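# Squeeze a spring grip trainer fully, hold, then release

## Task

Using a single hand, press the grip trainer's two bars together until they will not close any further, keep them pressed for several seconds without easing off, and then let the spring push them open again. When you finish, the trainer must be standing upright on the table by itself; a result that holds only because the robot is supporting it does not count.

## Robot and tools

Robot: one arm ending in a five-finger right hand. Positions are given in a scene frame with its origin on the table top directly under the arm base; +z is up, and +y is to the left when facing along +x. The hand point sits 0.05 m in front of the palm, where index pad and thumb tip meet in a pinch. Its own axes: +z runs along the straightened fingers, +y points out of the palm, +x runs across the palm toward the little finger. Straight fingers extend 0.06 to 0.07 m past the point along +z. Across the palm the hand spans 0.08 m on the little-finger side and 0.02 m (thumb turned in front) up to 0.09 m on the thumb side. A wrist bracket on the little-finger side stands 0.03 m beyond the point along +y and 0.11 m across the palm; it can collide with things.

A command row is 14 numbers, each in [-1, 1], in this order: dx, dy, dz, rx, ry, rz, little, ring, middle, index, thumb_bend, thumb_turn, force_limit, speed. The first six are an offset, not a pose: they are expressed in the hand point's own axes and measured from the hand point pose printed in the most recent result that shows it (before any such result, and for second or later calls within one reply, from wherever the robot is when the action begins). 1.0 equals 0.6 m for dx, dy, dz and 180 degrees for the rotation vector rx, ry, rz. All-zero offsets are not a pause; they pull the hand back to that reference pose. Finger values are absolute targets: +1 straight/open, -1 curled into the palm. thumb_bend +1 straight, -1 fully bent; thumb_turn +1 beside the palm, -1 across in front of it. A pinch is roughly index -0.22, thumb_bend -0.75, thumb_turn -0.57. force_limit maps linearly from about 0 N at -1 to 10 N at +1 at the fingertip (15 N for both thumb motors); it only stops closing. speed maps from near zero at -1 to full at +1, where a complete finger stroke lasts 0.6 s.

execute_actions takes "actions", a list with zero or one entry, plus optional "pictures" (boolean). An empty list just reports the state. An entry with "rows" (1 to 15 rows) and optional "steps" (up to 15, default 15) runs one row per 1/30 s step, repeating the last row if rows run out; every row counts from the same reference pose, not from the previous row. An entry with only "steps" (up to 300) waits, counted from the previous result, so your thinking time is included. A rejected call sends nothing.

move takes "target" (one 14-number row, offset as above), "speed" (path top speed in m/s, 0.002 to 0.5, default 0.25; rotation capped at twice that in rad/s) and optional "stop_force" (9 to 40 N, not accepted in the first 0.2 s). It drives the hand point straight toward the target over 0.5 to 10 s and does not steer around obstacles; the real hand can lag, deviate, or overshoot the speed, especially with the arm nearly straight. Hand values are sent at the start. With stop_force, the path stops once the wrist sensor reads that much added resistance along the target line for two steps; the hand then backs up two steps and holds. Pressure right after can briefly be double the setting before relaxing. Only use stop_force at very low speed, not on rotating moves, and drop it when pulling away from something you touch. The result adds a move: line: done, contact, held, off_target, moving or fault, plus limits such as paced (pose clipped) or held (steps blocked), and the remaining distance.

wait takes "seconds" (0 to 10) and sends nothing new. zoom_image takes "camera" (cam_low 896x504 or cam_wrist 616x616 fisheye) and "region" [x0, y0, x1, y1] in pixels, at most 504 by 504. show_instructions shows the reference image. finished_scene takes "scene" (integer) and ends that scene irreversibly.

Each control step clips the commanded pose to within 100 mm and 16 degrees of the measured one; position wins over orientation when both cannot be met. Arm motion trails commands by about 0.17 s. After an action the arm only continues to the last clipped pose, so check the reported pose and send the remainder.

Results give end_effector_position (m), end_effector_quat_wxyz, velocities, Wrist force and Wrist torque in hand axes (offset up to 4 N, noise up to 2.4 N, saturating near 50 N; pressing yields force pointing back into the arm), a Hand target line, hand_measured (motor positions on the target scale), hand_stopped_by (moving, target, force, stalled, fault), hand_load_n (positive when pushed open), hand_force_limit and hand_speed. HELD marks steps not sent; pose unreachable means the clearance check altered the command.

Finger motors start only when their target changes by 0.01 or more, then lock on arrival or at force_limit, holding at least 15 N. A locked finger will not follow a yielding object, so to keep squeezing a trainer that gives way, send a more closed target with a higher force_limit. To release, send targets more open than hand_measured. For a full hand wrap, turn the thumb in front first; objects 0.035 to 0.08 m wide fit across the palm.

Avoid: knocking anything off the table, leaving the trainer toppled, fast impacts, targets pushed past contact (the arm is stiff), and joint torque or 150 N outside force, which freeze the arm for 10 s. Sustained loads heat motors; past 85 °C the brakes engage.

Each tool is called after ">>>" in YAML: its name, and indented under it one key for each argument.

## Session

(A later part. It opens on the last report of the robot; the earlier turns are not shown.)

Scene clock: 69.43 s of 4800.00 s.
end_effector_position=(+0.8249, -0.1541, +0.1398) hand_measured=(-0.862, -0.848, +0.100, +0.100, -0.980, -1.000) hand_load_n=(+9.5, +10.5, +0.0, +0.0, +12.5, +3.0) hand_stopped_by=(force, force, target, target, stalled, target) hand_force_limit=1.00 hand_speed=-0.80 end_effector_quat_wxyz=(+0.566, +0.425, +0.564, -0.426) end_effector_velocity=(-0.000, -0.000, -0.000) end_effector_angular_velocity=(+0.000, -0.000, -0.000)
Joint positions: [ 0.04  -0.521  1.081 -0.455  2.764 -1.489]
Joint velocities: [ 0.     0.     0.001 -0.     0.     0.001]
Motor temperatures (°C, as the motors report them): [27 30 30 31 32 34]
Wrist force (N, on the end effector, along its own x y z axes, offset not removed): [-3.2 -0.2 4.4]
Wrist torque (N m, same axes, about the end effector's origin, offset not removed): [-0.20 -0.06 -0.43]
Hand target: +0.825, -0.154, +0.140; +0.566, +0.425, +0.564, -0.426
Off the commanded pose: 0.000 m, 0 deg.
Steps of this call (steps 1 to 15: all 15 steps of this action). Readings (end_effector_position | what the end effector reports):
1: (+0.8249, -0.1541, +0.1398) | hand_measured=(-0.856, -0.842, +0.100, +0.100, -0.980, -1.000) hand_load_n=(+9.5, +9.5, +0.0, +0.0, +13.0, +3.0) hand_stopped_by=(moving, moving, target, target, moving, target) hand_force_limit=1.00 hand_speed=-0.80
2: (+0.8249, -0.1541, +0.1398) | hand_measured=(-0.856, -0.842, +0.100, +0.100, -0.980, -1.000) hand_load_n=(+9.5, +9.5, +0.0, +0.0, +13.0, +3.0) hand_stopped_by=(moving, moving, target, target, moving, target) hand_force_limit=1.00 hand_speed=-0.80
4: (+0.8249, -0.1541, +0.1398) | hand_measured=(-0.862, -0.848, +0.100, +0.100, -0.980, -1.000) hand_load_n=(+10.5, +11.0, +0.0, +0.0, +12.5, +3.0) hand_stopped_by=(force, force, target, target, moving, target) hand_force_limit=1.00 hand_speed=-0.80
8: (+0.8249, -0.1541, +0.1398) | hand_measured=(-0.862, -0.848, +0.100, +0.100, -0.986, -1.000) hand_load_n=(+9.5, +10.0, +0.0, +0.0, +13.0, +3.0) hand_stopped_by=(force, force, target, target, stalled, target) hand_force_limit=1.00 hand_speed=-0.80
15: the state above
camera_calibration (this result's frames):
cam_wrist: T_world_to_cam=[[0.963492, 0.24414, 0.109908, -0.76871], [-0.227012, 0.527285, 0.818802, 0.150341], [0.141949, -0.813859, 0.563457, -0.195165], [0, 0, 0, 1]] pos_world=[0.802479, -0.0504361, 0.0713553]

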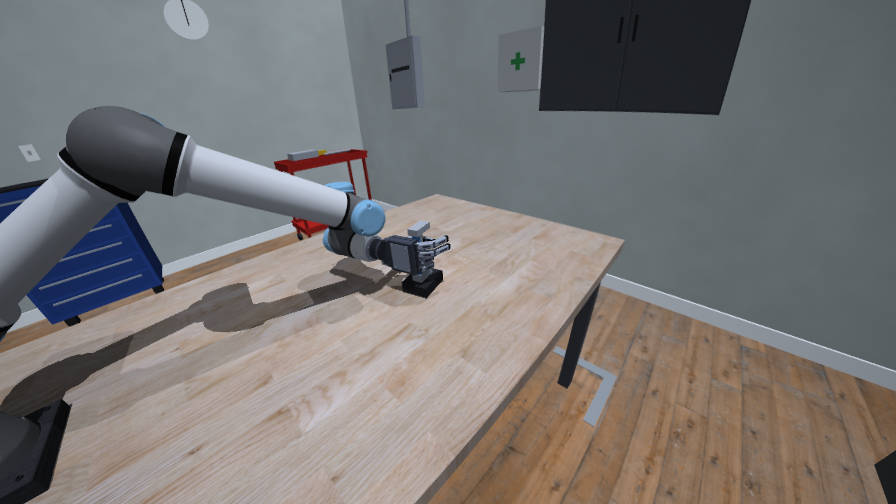

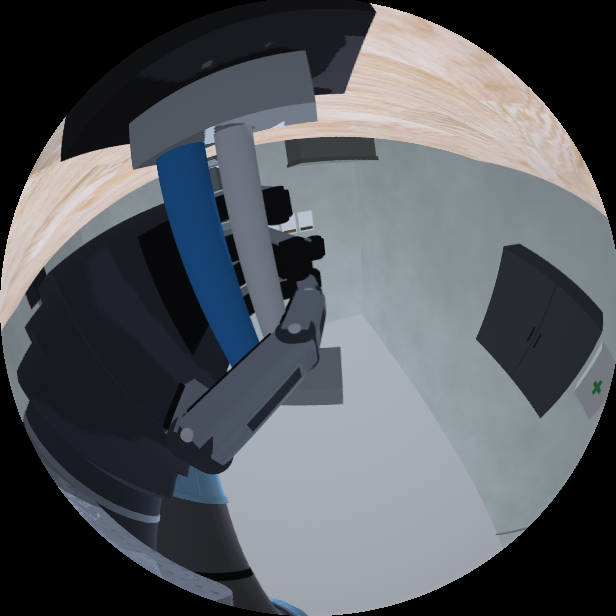

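>>> wait:
  seconds: 2

>>> execute_actions:
  actions:
    - {"rows":[[0,0,0,0,0,0,0.1,0.1,0.1,0.1,0.5,-1,1,-0.2]],"steps":15}
  pictures: false

>>> move:
  target: [0,0,0.018,0,0,0,0.1,0.1,0.1,0.1,0.5,-1,1,-0.2]
  speed: 0.03

>>> execute_actions:
  actions:
    - {"rows":[[0,0,0,0,0,0,-0.9,-0.9,0.1,0.1,-1,-1,1,-0.6]],"steps":15}
  pictures: false

>>> execute_actions:
  actions:
    - {"steps":105}
  pictures: false

>>> execute_actions:
  actions:
    - {"rows":[[0,0,0,0,0,0,-1,-1,0.1,0.1,-0.99,-1,1,-0.8]],"steps":15}
  pictures: false

>>> execute_actions:
  actions:
    - {"rows":[[0,0,0,0,0,0,-0.99,-0.99,0.1,0.1,-1,-1,1,-0.8]],"steps":15}
  pictures: false

>>> wait:
  seconds: 3

Scene clock: 83.77 s of 4800.00 s.
end_effector_position=(+0.8249, -0.1541, +0.1398) hand_measured=(-0.862, -0.848, +0.100, +0.100, -0.980, -1.000) hand_load_n=(+9.5, +10.5, +0.0, +0.0, +12.5, +3.0) hand_stopped_by=(force, force, target, target, stalled, target) hand_force_limit=1.00 hand_speed=-0.80 end_effector_quat_wxyz=(+0.566, +0.425, +0.564, -0.426) end_effector_velocity=(-0.000, -0.000, +0.000) end_effector_angular_velocity=(-0.000, +0.001, -0.000)
Joint positions: [ 0.04  -0.521  1.081 -0.455  2.764 -1.489]
Joint velocities: [-0.    -0.     0.     0.     0.    -0.001]
Motor temperatures (°C, as the motors report them): [27 30 30 31 32 34]
Wrist force (N, on the end effector, along its own x y z axes, offset not removed): [-2.0 2.5 0.0]
Wrist torque (N m, same axes, about the end effector's origin, offset not removed): [0.52 -0.51 -0.07]
Hand target: +0.825, -0.154, +0.140; +0.566, +0.425, +0.564, -0.426
Off the commanded pose: 0.000 m, 0 deg.
Steps of this call (steps 1 to 90: nothing new was sent; then 11.33 s passed at rest). Readings (end_effector_position | what the end effector reports):
1: (+0.8249, -0.1541, +0.1398) | hand_measured=(-0.862, -0.848, +0.100, +0.100, -0.980, -1.000) hand_load_n=(+9.5, +10.5, +0.0, +0.0, +12.5, +3.0) hand_stopped_by=(force, force, target, target, stalled, target) hand_force_limit=1.00 hand_speed=-0.80
2: (+0.8249, -0.1541, +0.1398) | hand_measured=(-0.862, -0.848, +0.100, +0.100, -0.980, -1.000) hand_load_n=(+9.5, +10.5, +0.0, +0.0, +12.5, +3.0) hand_stopped_by=(force, force, target, target, stalled, target) hand_force_limit=1.00 hand_speed=-0.80
4: (+0.8249, -0.1541, +0.1398) | hand_measured=(-0.862, -0.848, +0.100, +0.100, -0.980, -1.000) hand_load_n=(+9.5, +10.5, +0.0, +0.0, +12.5, +3.0) hand_stopped_by=(force, force, target, target, stalled, target) hand_force_limit=1.00 hand_speed=-0.80
8: (+0.8249, -0.1541, +0.1398) | hand_measured=(-0.862, -0.848, +0.100, +0.100, -0.980, -1.000) hand_load_n=(+9.5, +10.5, +0.0, +0.0, +12.5, +3.0) hand_stopped_by=(force, force, target, target, stalled, target) hand_force_limit=1.00 hand_speed=-0.80
90: the state above
camera_calibration (this result's frames):
cam_wrist: T_world_to_cam=[[0.963485, 0.244165, 0.109908, -0.768708], [-0.227025, 0.527277, 0.818803, 0.15035], [0.141971, -0.813856, 0.563455, -0.19518], [0, 0, 0, 1]] pos_world=[0.802482, -0.0504333, 0.0713549]

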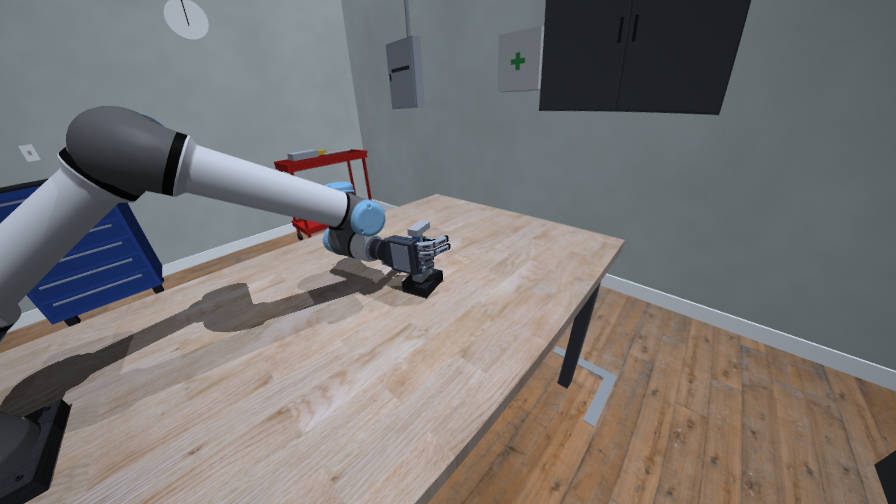

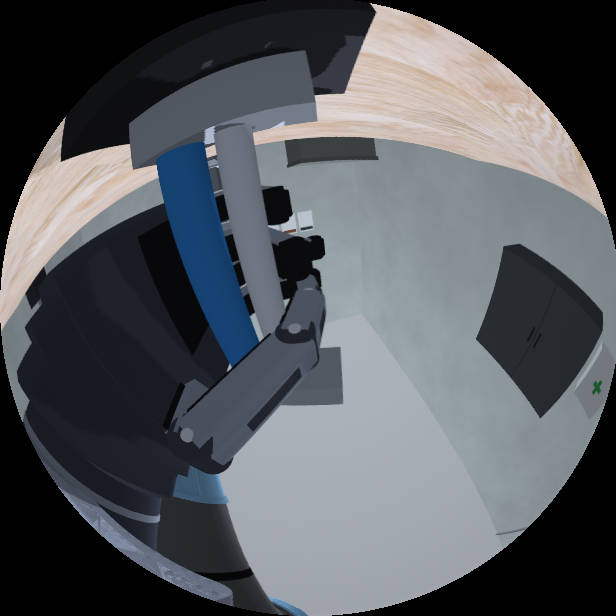

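Scene clock: 84.27 s of 4800.00 s.
end_effector_position=(+0.8249, -0.1541, +0.1398) hand_measured=(-0.334, -0.320, +0.100, +0.100, -0.648, -1.000) hand_load_n=(+0.0, +0.0, +0.0, +0.0, +9.5, +2.5) hand_stopped_by=(moving, moving, target, target, moving, target) hand_force_limit=1.00 hand_speed=-0.20 end_effector_quat_wxyz=(+0.566, +0.425, +0.564, -0.426) end_effector_velocity=(-0.000, +0.001, -0.000) end_effector_angular_velocity=(+0.000, -0.000, +0.000)
Joint positions: [ 0.04  -0.521  1.081 -0.455  2.764 -1.489]
Joint velocities: [0.001 0.    0.001 0.    0.    0.001]
Motor temperatures (°C, as the motors report them): [27 30 30 31 32 34]
Wrist force (N, on the end effector, along its own x y z axes, offset not removed): [0.9 0.6 1.7]
Wrist torque (N m, same axes, about the end effector's origin, offset not removed): [0.38 -0.29 -0.32]
Hand target: +0.825, -0.154, +0.140; +0.566, +0.425, +0.564, -0.426
Off the commanded pose: 0.000 m, 0 deg.
Steps of this call (steps 1 to 15: all 15 steps of this action). Readings (end_effector_position | what the end effector reports):
1: (+0.8249, -0.1541, +0.1398) | hand_measured=(-0.862, -0.848, +0.100, +0.100, -0.980, -1.000) hand_load_n=(+9.5, +10.5, +0.0, +0.0, +12.5, +3.0) hand_stopped_by=(moving, moving, target, target, moving, target) hand_force_limit=1.00 hand_speed=-0.20
2: (+0.8249, -0.1541, +0.1398) | hand_measured=(-0.862, -0.848, +0.100, +0.100, -0.980, -1.000) hand_load_n=(+9.5, +10.5, +0.0, +0.0, +12.5, +3.0) hand_stopped_by=(moving, moving, target, target, moving, target) hand_force_limit=1.00 hand_speed=-0.20
4: (+0.8249, -0.1541, +0.1398) | hand_measured=(-0.822, -0.808, +0.100, +0.100, -0.954, -1.000) hand_load_n=(+0.0, +0.0, +0.0, +0.0, +15.0, +3.5) hand_stopped_by=(moving, moving, target, target, moving, target) hand_force_limit=1.00 hand_speed=-0.20
8: (+0.8249, -0.1541, +0.1398) | hand_measured=(-0.644, -0.630, +0.100, +0.100, -0.842, -1.000) hand_load_n=(+0.0, +0.0, +0.0, +0.0, +13.0, +3.0) hand_stopped_by=(moving, moving, target, target, moving, target) hand_force_limit=1.00 hand_speed=-0.20
15: the state above

Scene clock: 86.57 s of 4800.00 s.
end_effector_position=(+0.8278, -0.1642, +0.1399) hand_measured=(+0.100, +0.100, +0.100, +0.100, +0.500, -1.000) hand_load_n=(+0.0, +0.0, +0.0, +0.0, +0.5, +0.5) hand_stopped_by=(target, target, target, target, target, target) hand_force_limit=1.00 hand_speed=-0.20 end_effector_quat_wxyz=(+0.566, +0.425, +0.564, -0.426) end_effector_velocity=(+0.001, -0.003, -0.000) end_effector_angular_velocity=(-0.000, +0.002, -0.000)
Joint positions: [ 0.026 -0.517  1.073 -0.455  2.75  -1.493]
Joint velocities: [-0.004  0.001 -0.002  0.001 -0.004 -0.003]
Motor temperatures (°C, as the motors report them): [27 30 30 31 32 34]
Wrist force (N, on the end effector, along its own x y z axes, offset not removed): [-1.5 -2.2 -5.0]
Wrist torque (N m, same axes, about the end effector's origin, offset not removed): [-0.18 0.20 -0.26]
Hand target: +0.828, -0.165, +0.140; +0.566, +0.425, +0.564, -0.426
Off the commanded pose: 0.000 m, 0 deg.
move: done
camera_calibration (this result's frames):
cam_wrist: T_world_to_cam=[[0.96346, 0.244192, 0.110064, -0.769056], [-0.227177, 0.527295, 0.81875, 0.1564], [0.141896, -0.813837, 0.563503, -0.203754], [0, 0, 0, 1]] pos_world=[0.805398, -0.0604941, 0.0714085]

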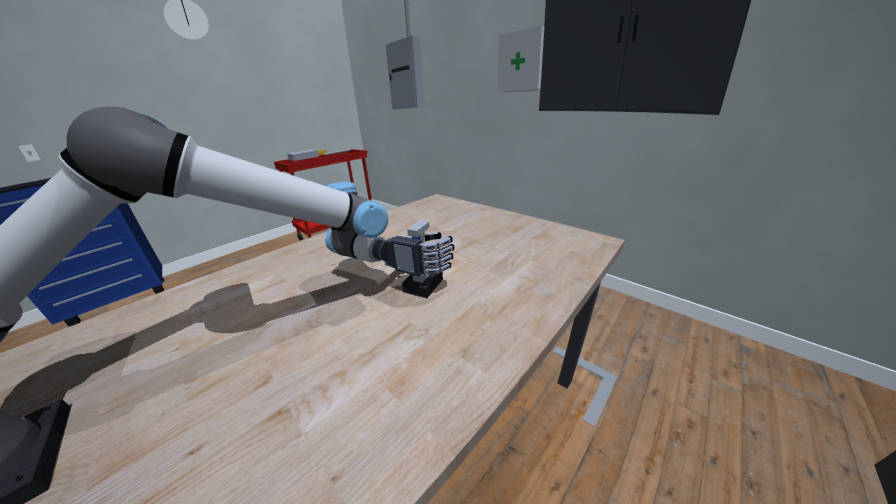

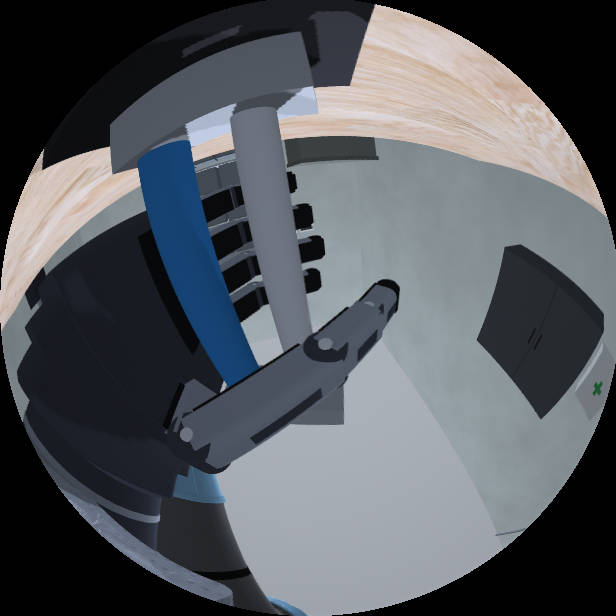

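Scene clock: 87.07 s of 4800.00 s.
end_effector_position=(+0.8278, -0.1642, +0.1399) hand_measured=(-0.164, -0.164, +0.100, +0.100, +0.334, -1.000) hand_load_n=(+0.0, +0.0, +0.0, +0.0, +2.0, +1.5) hand_stopped_by=(moving, moving, target, target, moving, target) hand_force_limit=1.00 hand_speed=-0.60 end_effector_quat_wxyz=(+0.566, +0.425, +0.564, -0.426) end_effector_velocity=(+0.000, +0.000, +0.000) end_effector_angular_velocity=(+0.000, -0.000, +0.001)
Joint positions: [ 0.025 -0.517  1.073 -0.455  2.75  -1.493]
Joint velocities: [ 0. -0. -0.  0. -0.  0.]
Motor temperatures (°C, as the motors report them): [27 30 30 31 32 34]
Wrist force (N, on the end effector, along its own x y z axes, offset not removed): [-2.3 -1.1 -6.9]
Wrist torque (N m, same axes, about the end effector's origin, offset not removed): [0.10 0.42 -0.18]
Hand target: +0.828, -0.164, +0.140; +0.566, +0.425, +0.564, -0.426
Off the commanded pose: 0.000 m, 0 deg.
Steps of this call (steps 1 to 15: all 15 steps of this action). Readings (end_effector_position | what the end effector reports):
1: (+0.8278, -0.1643, +0.1399) | hand_measured=(+0.100, +0.100, +0.100, +0.100, +0.500, -1.000) hand_load_n=(+0.0, +0.0, +0.0, +0.0, +0.5, +0.5) hand_stopped_by=(moving, moving, target, target, moving, target) hand_force_limit=1.00 hand_speed=-0.60
2: (+0.8278, -0.1643, +0.1399) | hand_measured=(+0.100, +0.100, +0.100, +0.100, +0.500, -1.000) hand_load_n=(+0.0, +0.0, +0.0, +0.0, +0.5, +0.5) hand_stopped_by=(moving, moving, target, target, moving, target) hand_force_limit=1.00 hand_speed=-0.60
4: (+0.8278, -0.1643, +0.1399) | hand_measured=(+0.080, +0.080, +0.100, +0.100, +0.488, -1.000) hand_load_n=(+0.0, +0.0, +0.0, +0.0, +1.0, +0.5) hand_stopped_by=(moving, moving, target, target, moving, target) hand_force_limit=1.00 hand_speed=-0.60
8: (+0.8278, -0.1643, +0.1399) | hand_measured=(-0.010, -0.010, +0.100, +0.100, +0.432, -1.000) hand_load_n=(+0.0, +0.0, +0.0, +0.0, +1.5, +1.0) hand_stopped_by=(moving, moving, target, target, moving, target) hand_force_limit=1.00 hand_speed=-0.60
15: the state above

Scene clock: 90.57 s of 4800.00 s.
end_effector_position=(+0.8278, -0.1642, +0.1399) hand_measured=(-0.900, -0.882, +0.100, +0.100, -0.978, -1.000) hand_load_n=(+0.0, +0.0, +0.0, +0.0, +13.5, +5.0) hand_stopped_by=(target, force, target, target, stalled, target) hand_force_limit=1.00 hand_speed=-0.60 end_effector_quat_wxyz=(+0.566, +0.425, +0.564, -0.426) end_effector_velocity=(-0.000, -0.000, -0.000) end_effector_angular_velocity=(+0.000, -0.000, -0.001)
Joint positions: [ 0.026 -0.517  1.073 -0.455  2.75  -1.493]
Joint velocities: [-0.     0.     0.    -0.     0.     0.001]
Motor temperatures (°C, as the motors report them): [27 30 30 31 32 34]
Wrist force (N, on the end effector, along its own x y z axes, offset not removed): [-5.1 1.4 -1.9]
Wrist torque (N m, same axes, about the end effector's origin, offset not removed): [-0.03 0.57 0.26]
Hand target: +0.828, -0.164, +0.140; +0.566, +0.425, +0.564, -0.426
Off the commanded pose: 0.000 m, 0 deg.
Steps of this call (steps 1 to 105: nothing new was sent). Readings (end_effector_position | what the end effector reports):
1: (+0.8278, -0.1642, +0.1399) | hand_measured=(-0.186, -0.186, +0.100, +0.100, +0.322, -1.000) hand_load_n=(+0.0, +0.0, +0.0, +0.0, +2.5, +1.5) hand_stopped_by=(moving, moving, target, target, moving, target) hand_force_limit=1.00 hand_speed=-0.60
2: (+0.8278, -0.1642, +0.1399) | hand_measured=(-0.210, -0.210, +0.100, +0.100, +0.308, -1.000) hand_load_n=(+0.0, +0.0, +0.0, +0.0, +2.5, +1.5) hand_stopped_by=(moving, moving, target, target, moving, target) hand_force_limit=1.00 hand_speed=-0.60
4: (+0.8278, -0.1642, +0.1399) | hand_measured=(-0.254, -0.254, +0.100, +0.100, +0.280, -1.000) hand_load_n=(+0.0, +0.0, +0.0, +0.0, +2.5, +1.5) hand_stopped_by=(moving, moving, target, target, moving, target) hand_force_limit=1.00 hand_speed=-0.60
8: (+0.8278, -0.1642, +0.1399) | hand_measured=(-0.342, -0.342, +0.100, +0.100, +0.224, -1.000) hand_load_n=(+0.0, +0.0, +0.0, +0.0, +3.0, +2.0) hand_stopped_by=(moving, moving, target, target, moving, target) hand_force_limit=1.00 hand_speed=-0.60
105: the state above

Scene clock: 91.07 s of 4800.00 s.
end_effector_position=(+0.8278, -0.1642, +0.1399) hand_measured=(-0.960, -0.920, +0.100, +0.100, -0.972, -1.000) hand_load_n=(+10.5, +10.5, +0.0, +0.0, +12.5, +4.5) hand_stopped_by=(force, force, target, target, stalled, target) hand_force_limit=1.00 hand_speed=-0.80 end_effector_quat_wxyz=(+0.566, +0.425, +0.564, -0.426) end_effector_velocity=(+0.000, +0.000, +0.001) end_effector_angular_velocity=(-0.000, -0.000, +0.000)
Joint positions: [ 0.026 -0.517  1.073 -0.455  2.75  -1.493]
Joint velocities: [ 0.    -0.001 -0.     0.    -0.    -0.001]
Motor temperatures (°C, as the motors report them): [27 30 30 31 32 34]
Wrist force (N, on the end effector, along its own x y z axes, offset not removed): [-7.3 3.2 -0.2]
Wrist torque (N m, same axes, about the end effector's origin, offset not removed): [0.18 0.17 0.30]
Hand target: +0.828, -0.164, +0.140; +0.566, +0.425, +0.564, -0.426
Off the commanded pose: 0.000 m, 0 deg.
Steps of this call (steps 1 to 15: all 15 steps of this action). Readings (end_effector_position | what the end effector reports):
1: (+0.8278, -0.1642, +0.1399) | hand_measured=(-0.900, -0.882, +0.100, +0.100, -0.978, -1.000) hand_load_n=(+0.0, +0.0, +0.0, +0.0, +13.5, +5.0) hand_stopped_by=(moving, moving, target, target, moving, target) hand_force_limit=1.00 hand_speed=-0.80
2: (+0.8278, -0.1642, +0.1399) | hand_measured=(-0.900, -0.882, +0.100, +0.100, -0.978, -1.000) hand_load_n=(+0.0, +0.0, +0.0, +0.0, +13.5, +5.0) hand_stopped_by=(moving, moving, target, target, moving, target) hand_force_limit=1.00 hand_speed=-0.80
4: (+0.8278, -0.1642, +0.1399) | hand_measured=(-0.910, -0.892, +0.100, +0.100, -0.978, -1.000) hand_load_n=(+0.0, +0.0, +0.0, +0.0, +13.5, +5.0) hand_stopped_by=(moving, moving, target, target, moving, target) hand_force_limit=1.00 hand_speed=-0.80
8: (+0.8278, -0.1642, +0.1399) | hand_measured=(-0.952, -0.920, +0.100, +0.100, -0.974, -1.000) hand_load_n=(+8.0, +11.0, +0.0, +0.0, +12.5, +4.5) hand_stopped_by=(moving, force, target, target, stalled, target) hand_force_limit=1.00 hand_speed=-0.80
15: the state above

Scene clock: 91.57 s of 4800.00 s.
end_effector_position=(+0.8278, -0.1642, +0.1399) hand_measured=(-0.960, -0.920, +0.100, +0.100, -0.980, -1.000) hand_load_n=(+10.5, +10.0, +0.0, +0.0, +13.0, +4.5) hand_stopped_by=(force, force, target, target, stalled, target) hand_force_limit=1.00 hand_speed=-0.80 end_effector_quat_wxyz=(+0.566, +0.425, +0.564, -0.426) end_effector_velocity=(+0.000, -0.000, +0.001) end_effector_angular_velocity=(-0.000, -0.002, +0.000)
Joint positions: [ 0.026 -0.517  1.073 -0.455  2.75  -1.493]
Joint velocities: [-0.    -0.001 -0.001 -0.    -0.     0.   ]
Motor temperatures (°C, as the motors report them): [27 30 30 31 32 34]
Wrist force (N, on the end effector, along its own x y z axes, offset not removed): [-5.5 7.2 2.7]
Wrist torque (N m, same axes, about the end effector's origin, offset not removed): [0.39 -0.01 0.21]
Hand target: +0.828, -0.164, +0.140; +0.566, +0.425, +0.564, -0.426
Off the commanded pose: 0.000 m, 0 deg.
Steps of this call (steps 1 to 15: all 15 steps of this action). Readings (end_effector_position | what the end effector reports):
1: (+0.8278, -0.1642, +0.1399) | hand_measured=(-0.960, -0.920, +0.100, +0.100, -0.972, -1.000) hand_load_n=(+10.5, +10.5, +0.0, +0.0, +12.5, +4.5) hand_stopped_by=(force, force, target, target, moving, target) hand_force_limit=1.00 hand_speed=-0.80
2: (+0.8278, -0.1642, +0.1399) | hand_measured=(-0.960, -0.920, +0.100, +0.100, -0.972, -1.000) hand_load_n=(+10.5, +10.5, +0.0, +0.0, +12.5, +4.5) hand_stopped_by=(force, force, target, target, moving, target) hand_force_limit=1.00 hand_speed=-0.80
4: (+0.8278, -0.1642, +0.1399) | hand_measured=(-0.960, -0.920, +0.100, +0.100, -0.972, -1.000) hand_load_n=(+10.5, +10.5, +0.0, +0.0, +12.5, +4.5) hand_stopped_by=(force, force, target, target, moving, target) hand_force_limit=1.00 hand_speed=-0.80
8: (+0.8278, -0.1642, +0.1399) | hand_measured=(-0.960, -0.920, +0.100, +0.100, -0.986, -1.000) hand_load_n=(+10.5, +10.0, +0.0, +0.0, +13.5, +5.0) hand_stopped_by=(force, force, target, target, moving, target) hand_force_limit=1.00 hand_speed=-0.80
15: the state above

Scene clock: 94.57 s of 4800.00 s.
end_effector_position=(+0.8278, -0.1642, +0.1399) hand_measured=(-0.960, -0.920, +0.100, +0.100, -0.980, -1.000) hand_load_n=(+10.5, +10.0, +0.0, +0.0, +13.0, +4.5) hand_stopped_by=(force, force, target, target, stalled, target) hand_force_limit=1.00 hand_speed=-0.80 end_effector_quat_wxyz=(+0.566, +0.425, +0.564, -0.426) end_effector_velocity=(-0.000, -0.000, -0.000) end_effector_angular_velocity=(+0.000, +0.001, -0.000)
Joint positions: [ 0.026 -0.517  1.073 -0.455  2.75  -1.493]
Joint velocities: [-0.  0.  0.  0.  0.  0.]
Motor temperatures (°C, as the motors report them): [27 30 30 31 32 34]
Wrist force (N, on the end effector, along its own x y z axes, offset not removed): [-3.4 8.2 -0.8]
Wrist torque (N m, same axes, about the end effector's origin, offset not removed): [0.67 -0.26 0.51]
Hand target: +0.828, -0.164, +0.140; +0.566, +0.425, +0.564, -0.426
Off the commanded pose: 0.000 m, 0 deg.
Steps of this call (steps 1 to 90: nothing new was sent). Readings (end_effector_position | what the end effector reports):
1: (+0.8278, -0.1642, +0.1399) | hand_measured=(-0.960, -0.920, +0.100, +0.100, -0.980, -1.000) hand_load_n=(+10.5, +10.0, +0.0, +0.0, +13.0, +4.5) hand_stopped_by=(force, force, target, target, stalled, target) hand_force_limit=1.00 hand_speed=-0.80
2: (+0.8278, -0.1642, +0.1399) | hand_measured=(-0.960, -0.920, +0.100, +0.100, -0.980, -1.000) hand_load_n=(+10.5, +10.0, +0.0, +0.0, +13.0, +4.5) hand_stopped_by=(force, force, target, target, stalled, target) hand_force_limit=1.00 hand_speed=-0.80
4: (+0.8278, -0.1642, +0.1399) | hand_measured=(-0.960, -0.920, +0.100, +0.100, -0.980, -1.000) hand_load_n=(+10.5, +10.0, +0.0, +0.0, +13.0, +4.5) hand_stopped_by=(force, force, target, target, stalled, target) hand_force_limit=1.00 hand_speed=-0.80
8: (+0.8278, -0.1642, +0.1399) | hand_measured=(-0.960, -0.920, +0.100, +0.100, -0.980, -1.000) hand_load_n=(+10.5, +10.0, +0.0, +0.0, +13.0, +4.5) hand_stopped_by=(force, force, target, target, stalled, target) hand_force_limit=1.00 hand_speed=-0.80
90: the state above
camera_calibration (this result's frames):
cam_wrist: T_world_to_cam=[[0.963456, 0.244192, 0.110101, -0.769058], [-0.227206, 0.527287, 0.818746, 0.156419], [0.141876, -0.813842, 0.5635, -0.203736], [0, 0, 0, 1]] pos_world=[0.805399, -0.0604892, 0.0714113]

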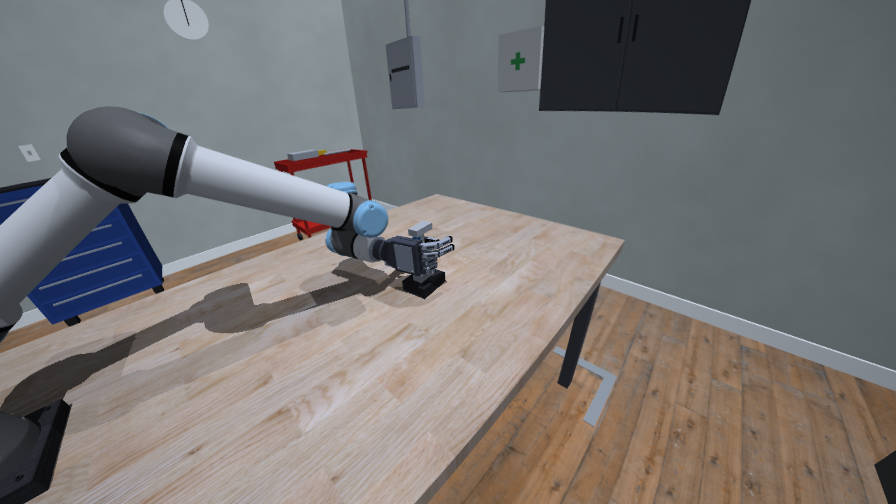

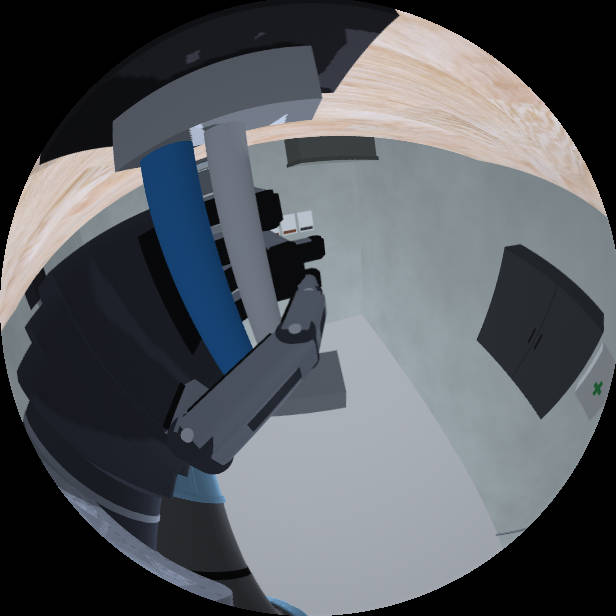

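>>> execute_actions:
  actions:
    - {"rows":[[0,0,0,0,0,0,1,1,1,1,1,-1,0,-0.2]],"steps":15}
  pictures: false

>>> move:
  target: [0,-0.04,-0.13,0,0,0,1,1,1,1,1,-1,0,-0.2]
  speed: 0.08

Scene clock: 102.13 s of 4800.00 s.
end_effector_position=(+0.8278, -0.1642, +0.1399) hand_measured=(-0.432, -0.392, +0.630, +0.630, -0.648, -1.000) hand_load_n=(+0.0, +0.0, +0.0, +0.0, +9.5, +4.0) hand_stopped_by=(moving, moving, moving, moving, moving, target) hand_force_limit=0.00 hand_speed=-0.20 end_effector_quat_wxyz=(+0.566, +0.425, +0.564, -0.426) end_effector_velocity=(-0.000, -0.000, -0.000) end_effector_angular_velocity=(-0.000, +0.002, -0.000)
Joint positions: [ 0.026 -0.517  1.073 -0.455  2.75  -1.493]
Joint velocities: [-0.    -0.     0.001  0.     0.    -0.001]
Motor temperatures (°C, as the motors report them): [27 30 30 31 32 34]
Wrist force (N, on the end effector, along its own x y z axes, offset not removed): [-5.4 2.1 -8.6]
Wrist torque (N m, same axes, about the end effector's origin, offset not removed): [0.39 0.68 0.17]
Hand target: +0.828, -0.164, +0.140; +0.566, +0.425, +0.564, -0.426
Off the commanded pose: 0.000 m, 0 deg.
Steps of this call (steps 1 to 90: nothing new was sent; then 4.07 s passed at rest; steps 91 to 105: all 15 steps of this action). Readings (end_effector_position | what the end effector reports):
91: (+0.8278, -0.1642, +0.1399) | hand_measured=(-0.960, -0.920, +0.100, +0.100, -0.980, -1.000) hand_load_n=(+10.5, +10.0, +0.0, +0.0, +13.0, +4.5) hand_stopped_by=(moving, moving, moving, moving, moving, target) hand_force_limit=0.00 hand_speed=-0.20
92: (+0.8278, -0.1642, +0.1399) | hand_measured=(-0.960, -0.920, +0.100, +0.100, -0.980, -1.000) hand_load_n=(+10.5, +10.0, +0.0, +0.0, +13.0, +4.5) hand_stopped_by=(moving, moving, moving, moving, moving, target) hand_force_limit=0.00 hand_speed=-0.20
94: (+0.8278, -0.1642, +0.1399) | hand_measured=(-0.920, -0.880, +0.140, +0.140, -0.954, -1.000) hand_load_n=(+0.0, +0.0, +0.0, +0.0, +13.0, +5.0) hand_stopped_by=(moving, moving, moving, moving, moving, target) hand_force_limit=0.00 hand_speed=-0.20
98: (+0.8278, -0.1642, +0.1399) | hand_measured=(-0.742, -0.702, +0.318, +0.318, -0.844, -1.000) hand_load_n=(+0.0, +0.0, +0.0, +0.0, +11.5, +4.5) hand_stopped_by=(moving, moving, moving, moving, moving, target) hand_force_limit=0.00 hand_speed=-0.20
105: the state above

Scene clock: 105.77 s of 4800.00 s.
end_effector_position=(+0.7833, -0.0961, +0.1397) hand_measured=(+1.000, +1.000, +1.000, +1.000, +1.000, -1.000) hand_load_n=(+0.0, +0.0, +0.0, +0.0, +0.0, +0.0) hand_stopped_by=(target, target, target, target, target, target) hand_force_limit=0.00 hand_speed=-0.20 end_effector_quat_wxyz=(+0.566, +0.425, +0.564, -0.426) end_effector_velocity=(-0.001, +0.002, +0.001) end_effector_angular_velocity=(-0.000, -0.001, +0.001)
Joint positions: [ 0.122 -0.591  1.22  -0.496  2.846 -1.459]
Joint velocities: [ 0.003 -0.003  0.004 -0.001  0.003  0.001]
Motor temperatures (°C, as the motors report them): [27 30 30 31 32 34]
Wrist force (N, on the end effector, along its own x y z axes, offset not removed): [-4.7 1.9 2.3]
Wrist torque (N m, same axes, about the end effector's origin, offset not removed): [0.14 0.54 -0.18]
Hand target: +0.783, -0.096, +0.140; +0.566, +0.425, +0.564, -0.426
Off the commanded pose: 0.000 m, 0 deg.
move: done
camera_calibration (this result's frames):
cam_wrist: T_world_to_cam=[[0.963461, 0.24417, 0.110111, -0.742833], [-0.227195, 0.527242, 0.818778, 0.110539], [0.141866, -0.813878, 0.563451, -0.141882], [0, 0, 0, 1]] pos_world=[0.760932, 0.00762207, 0.0712309]

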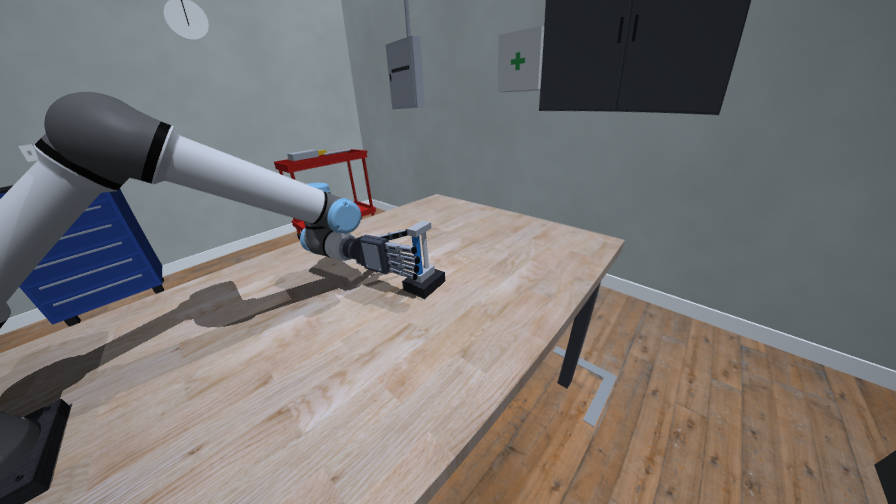

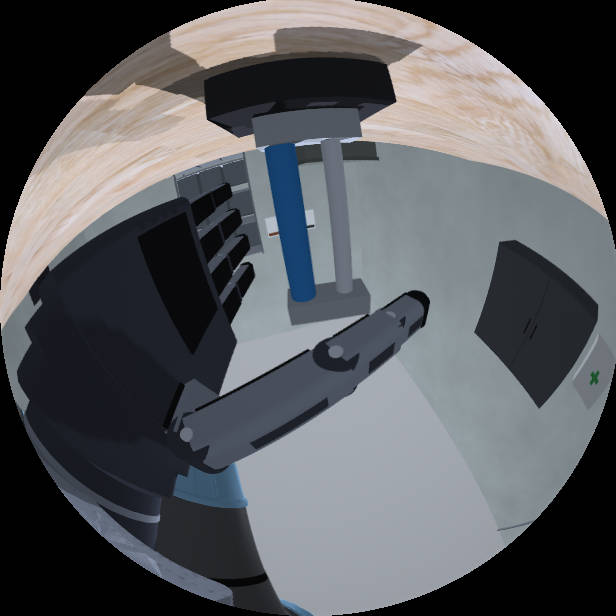

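>>> finished_scene:
  scene: 2

The scene is finished: the task was done.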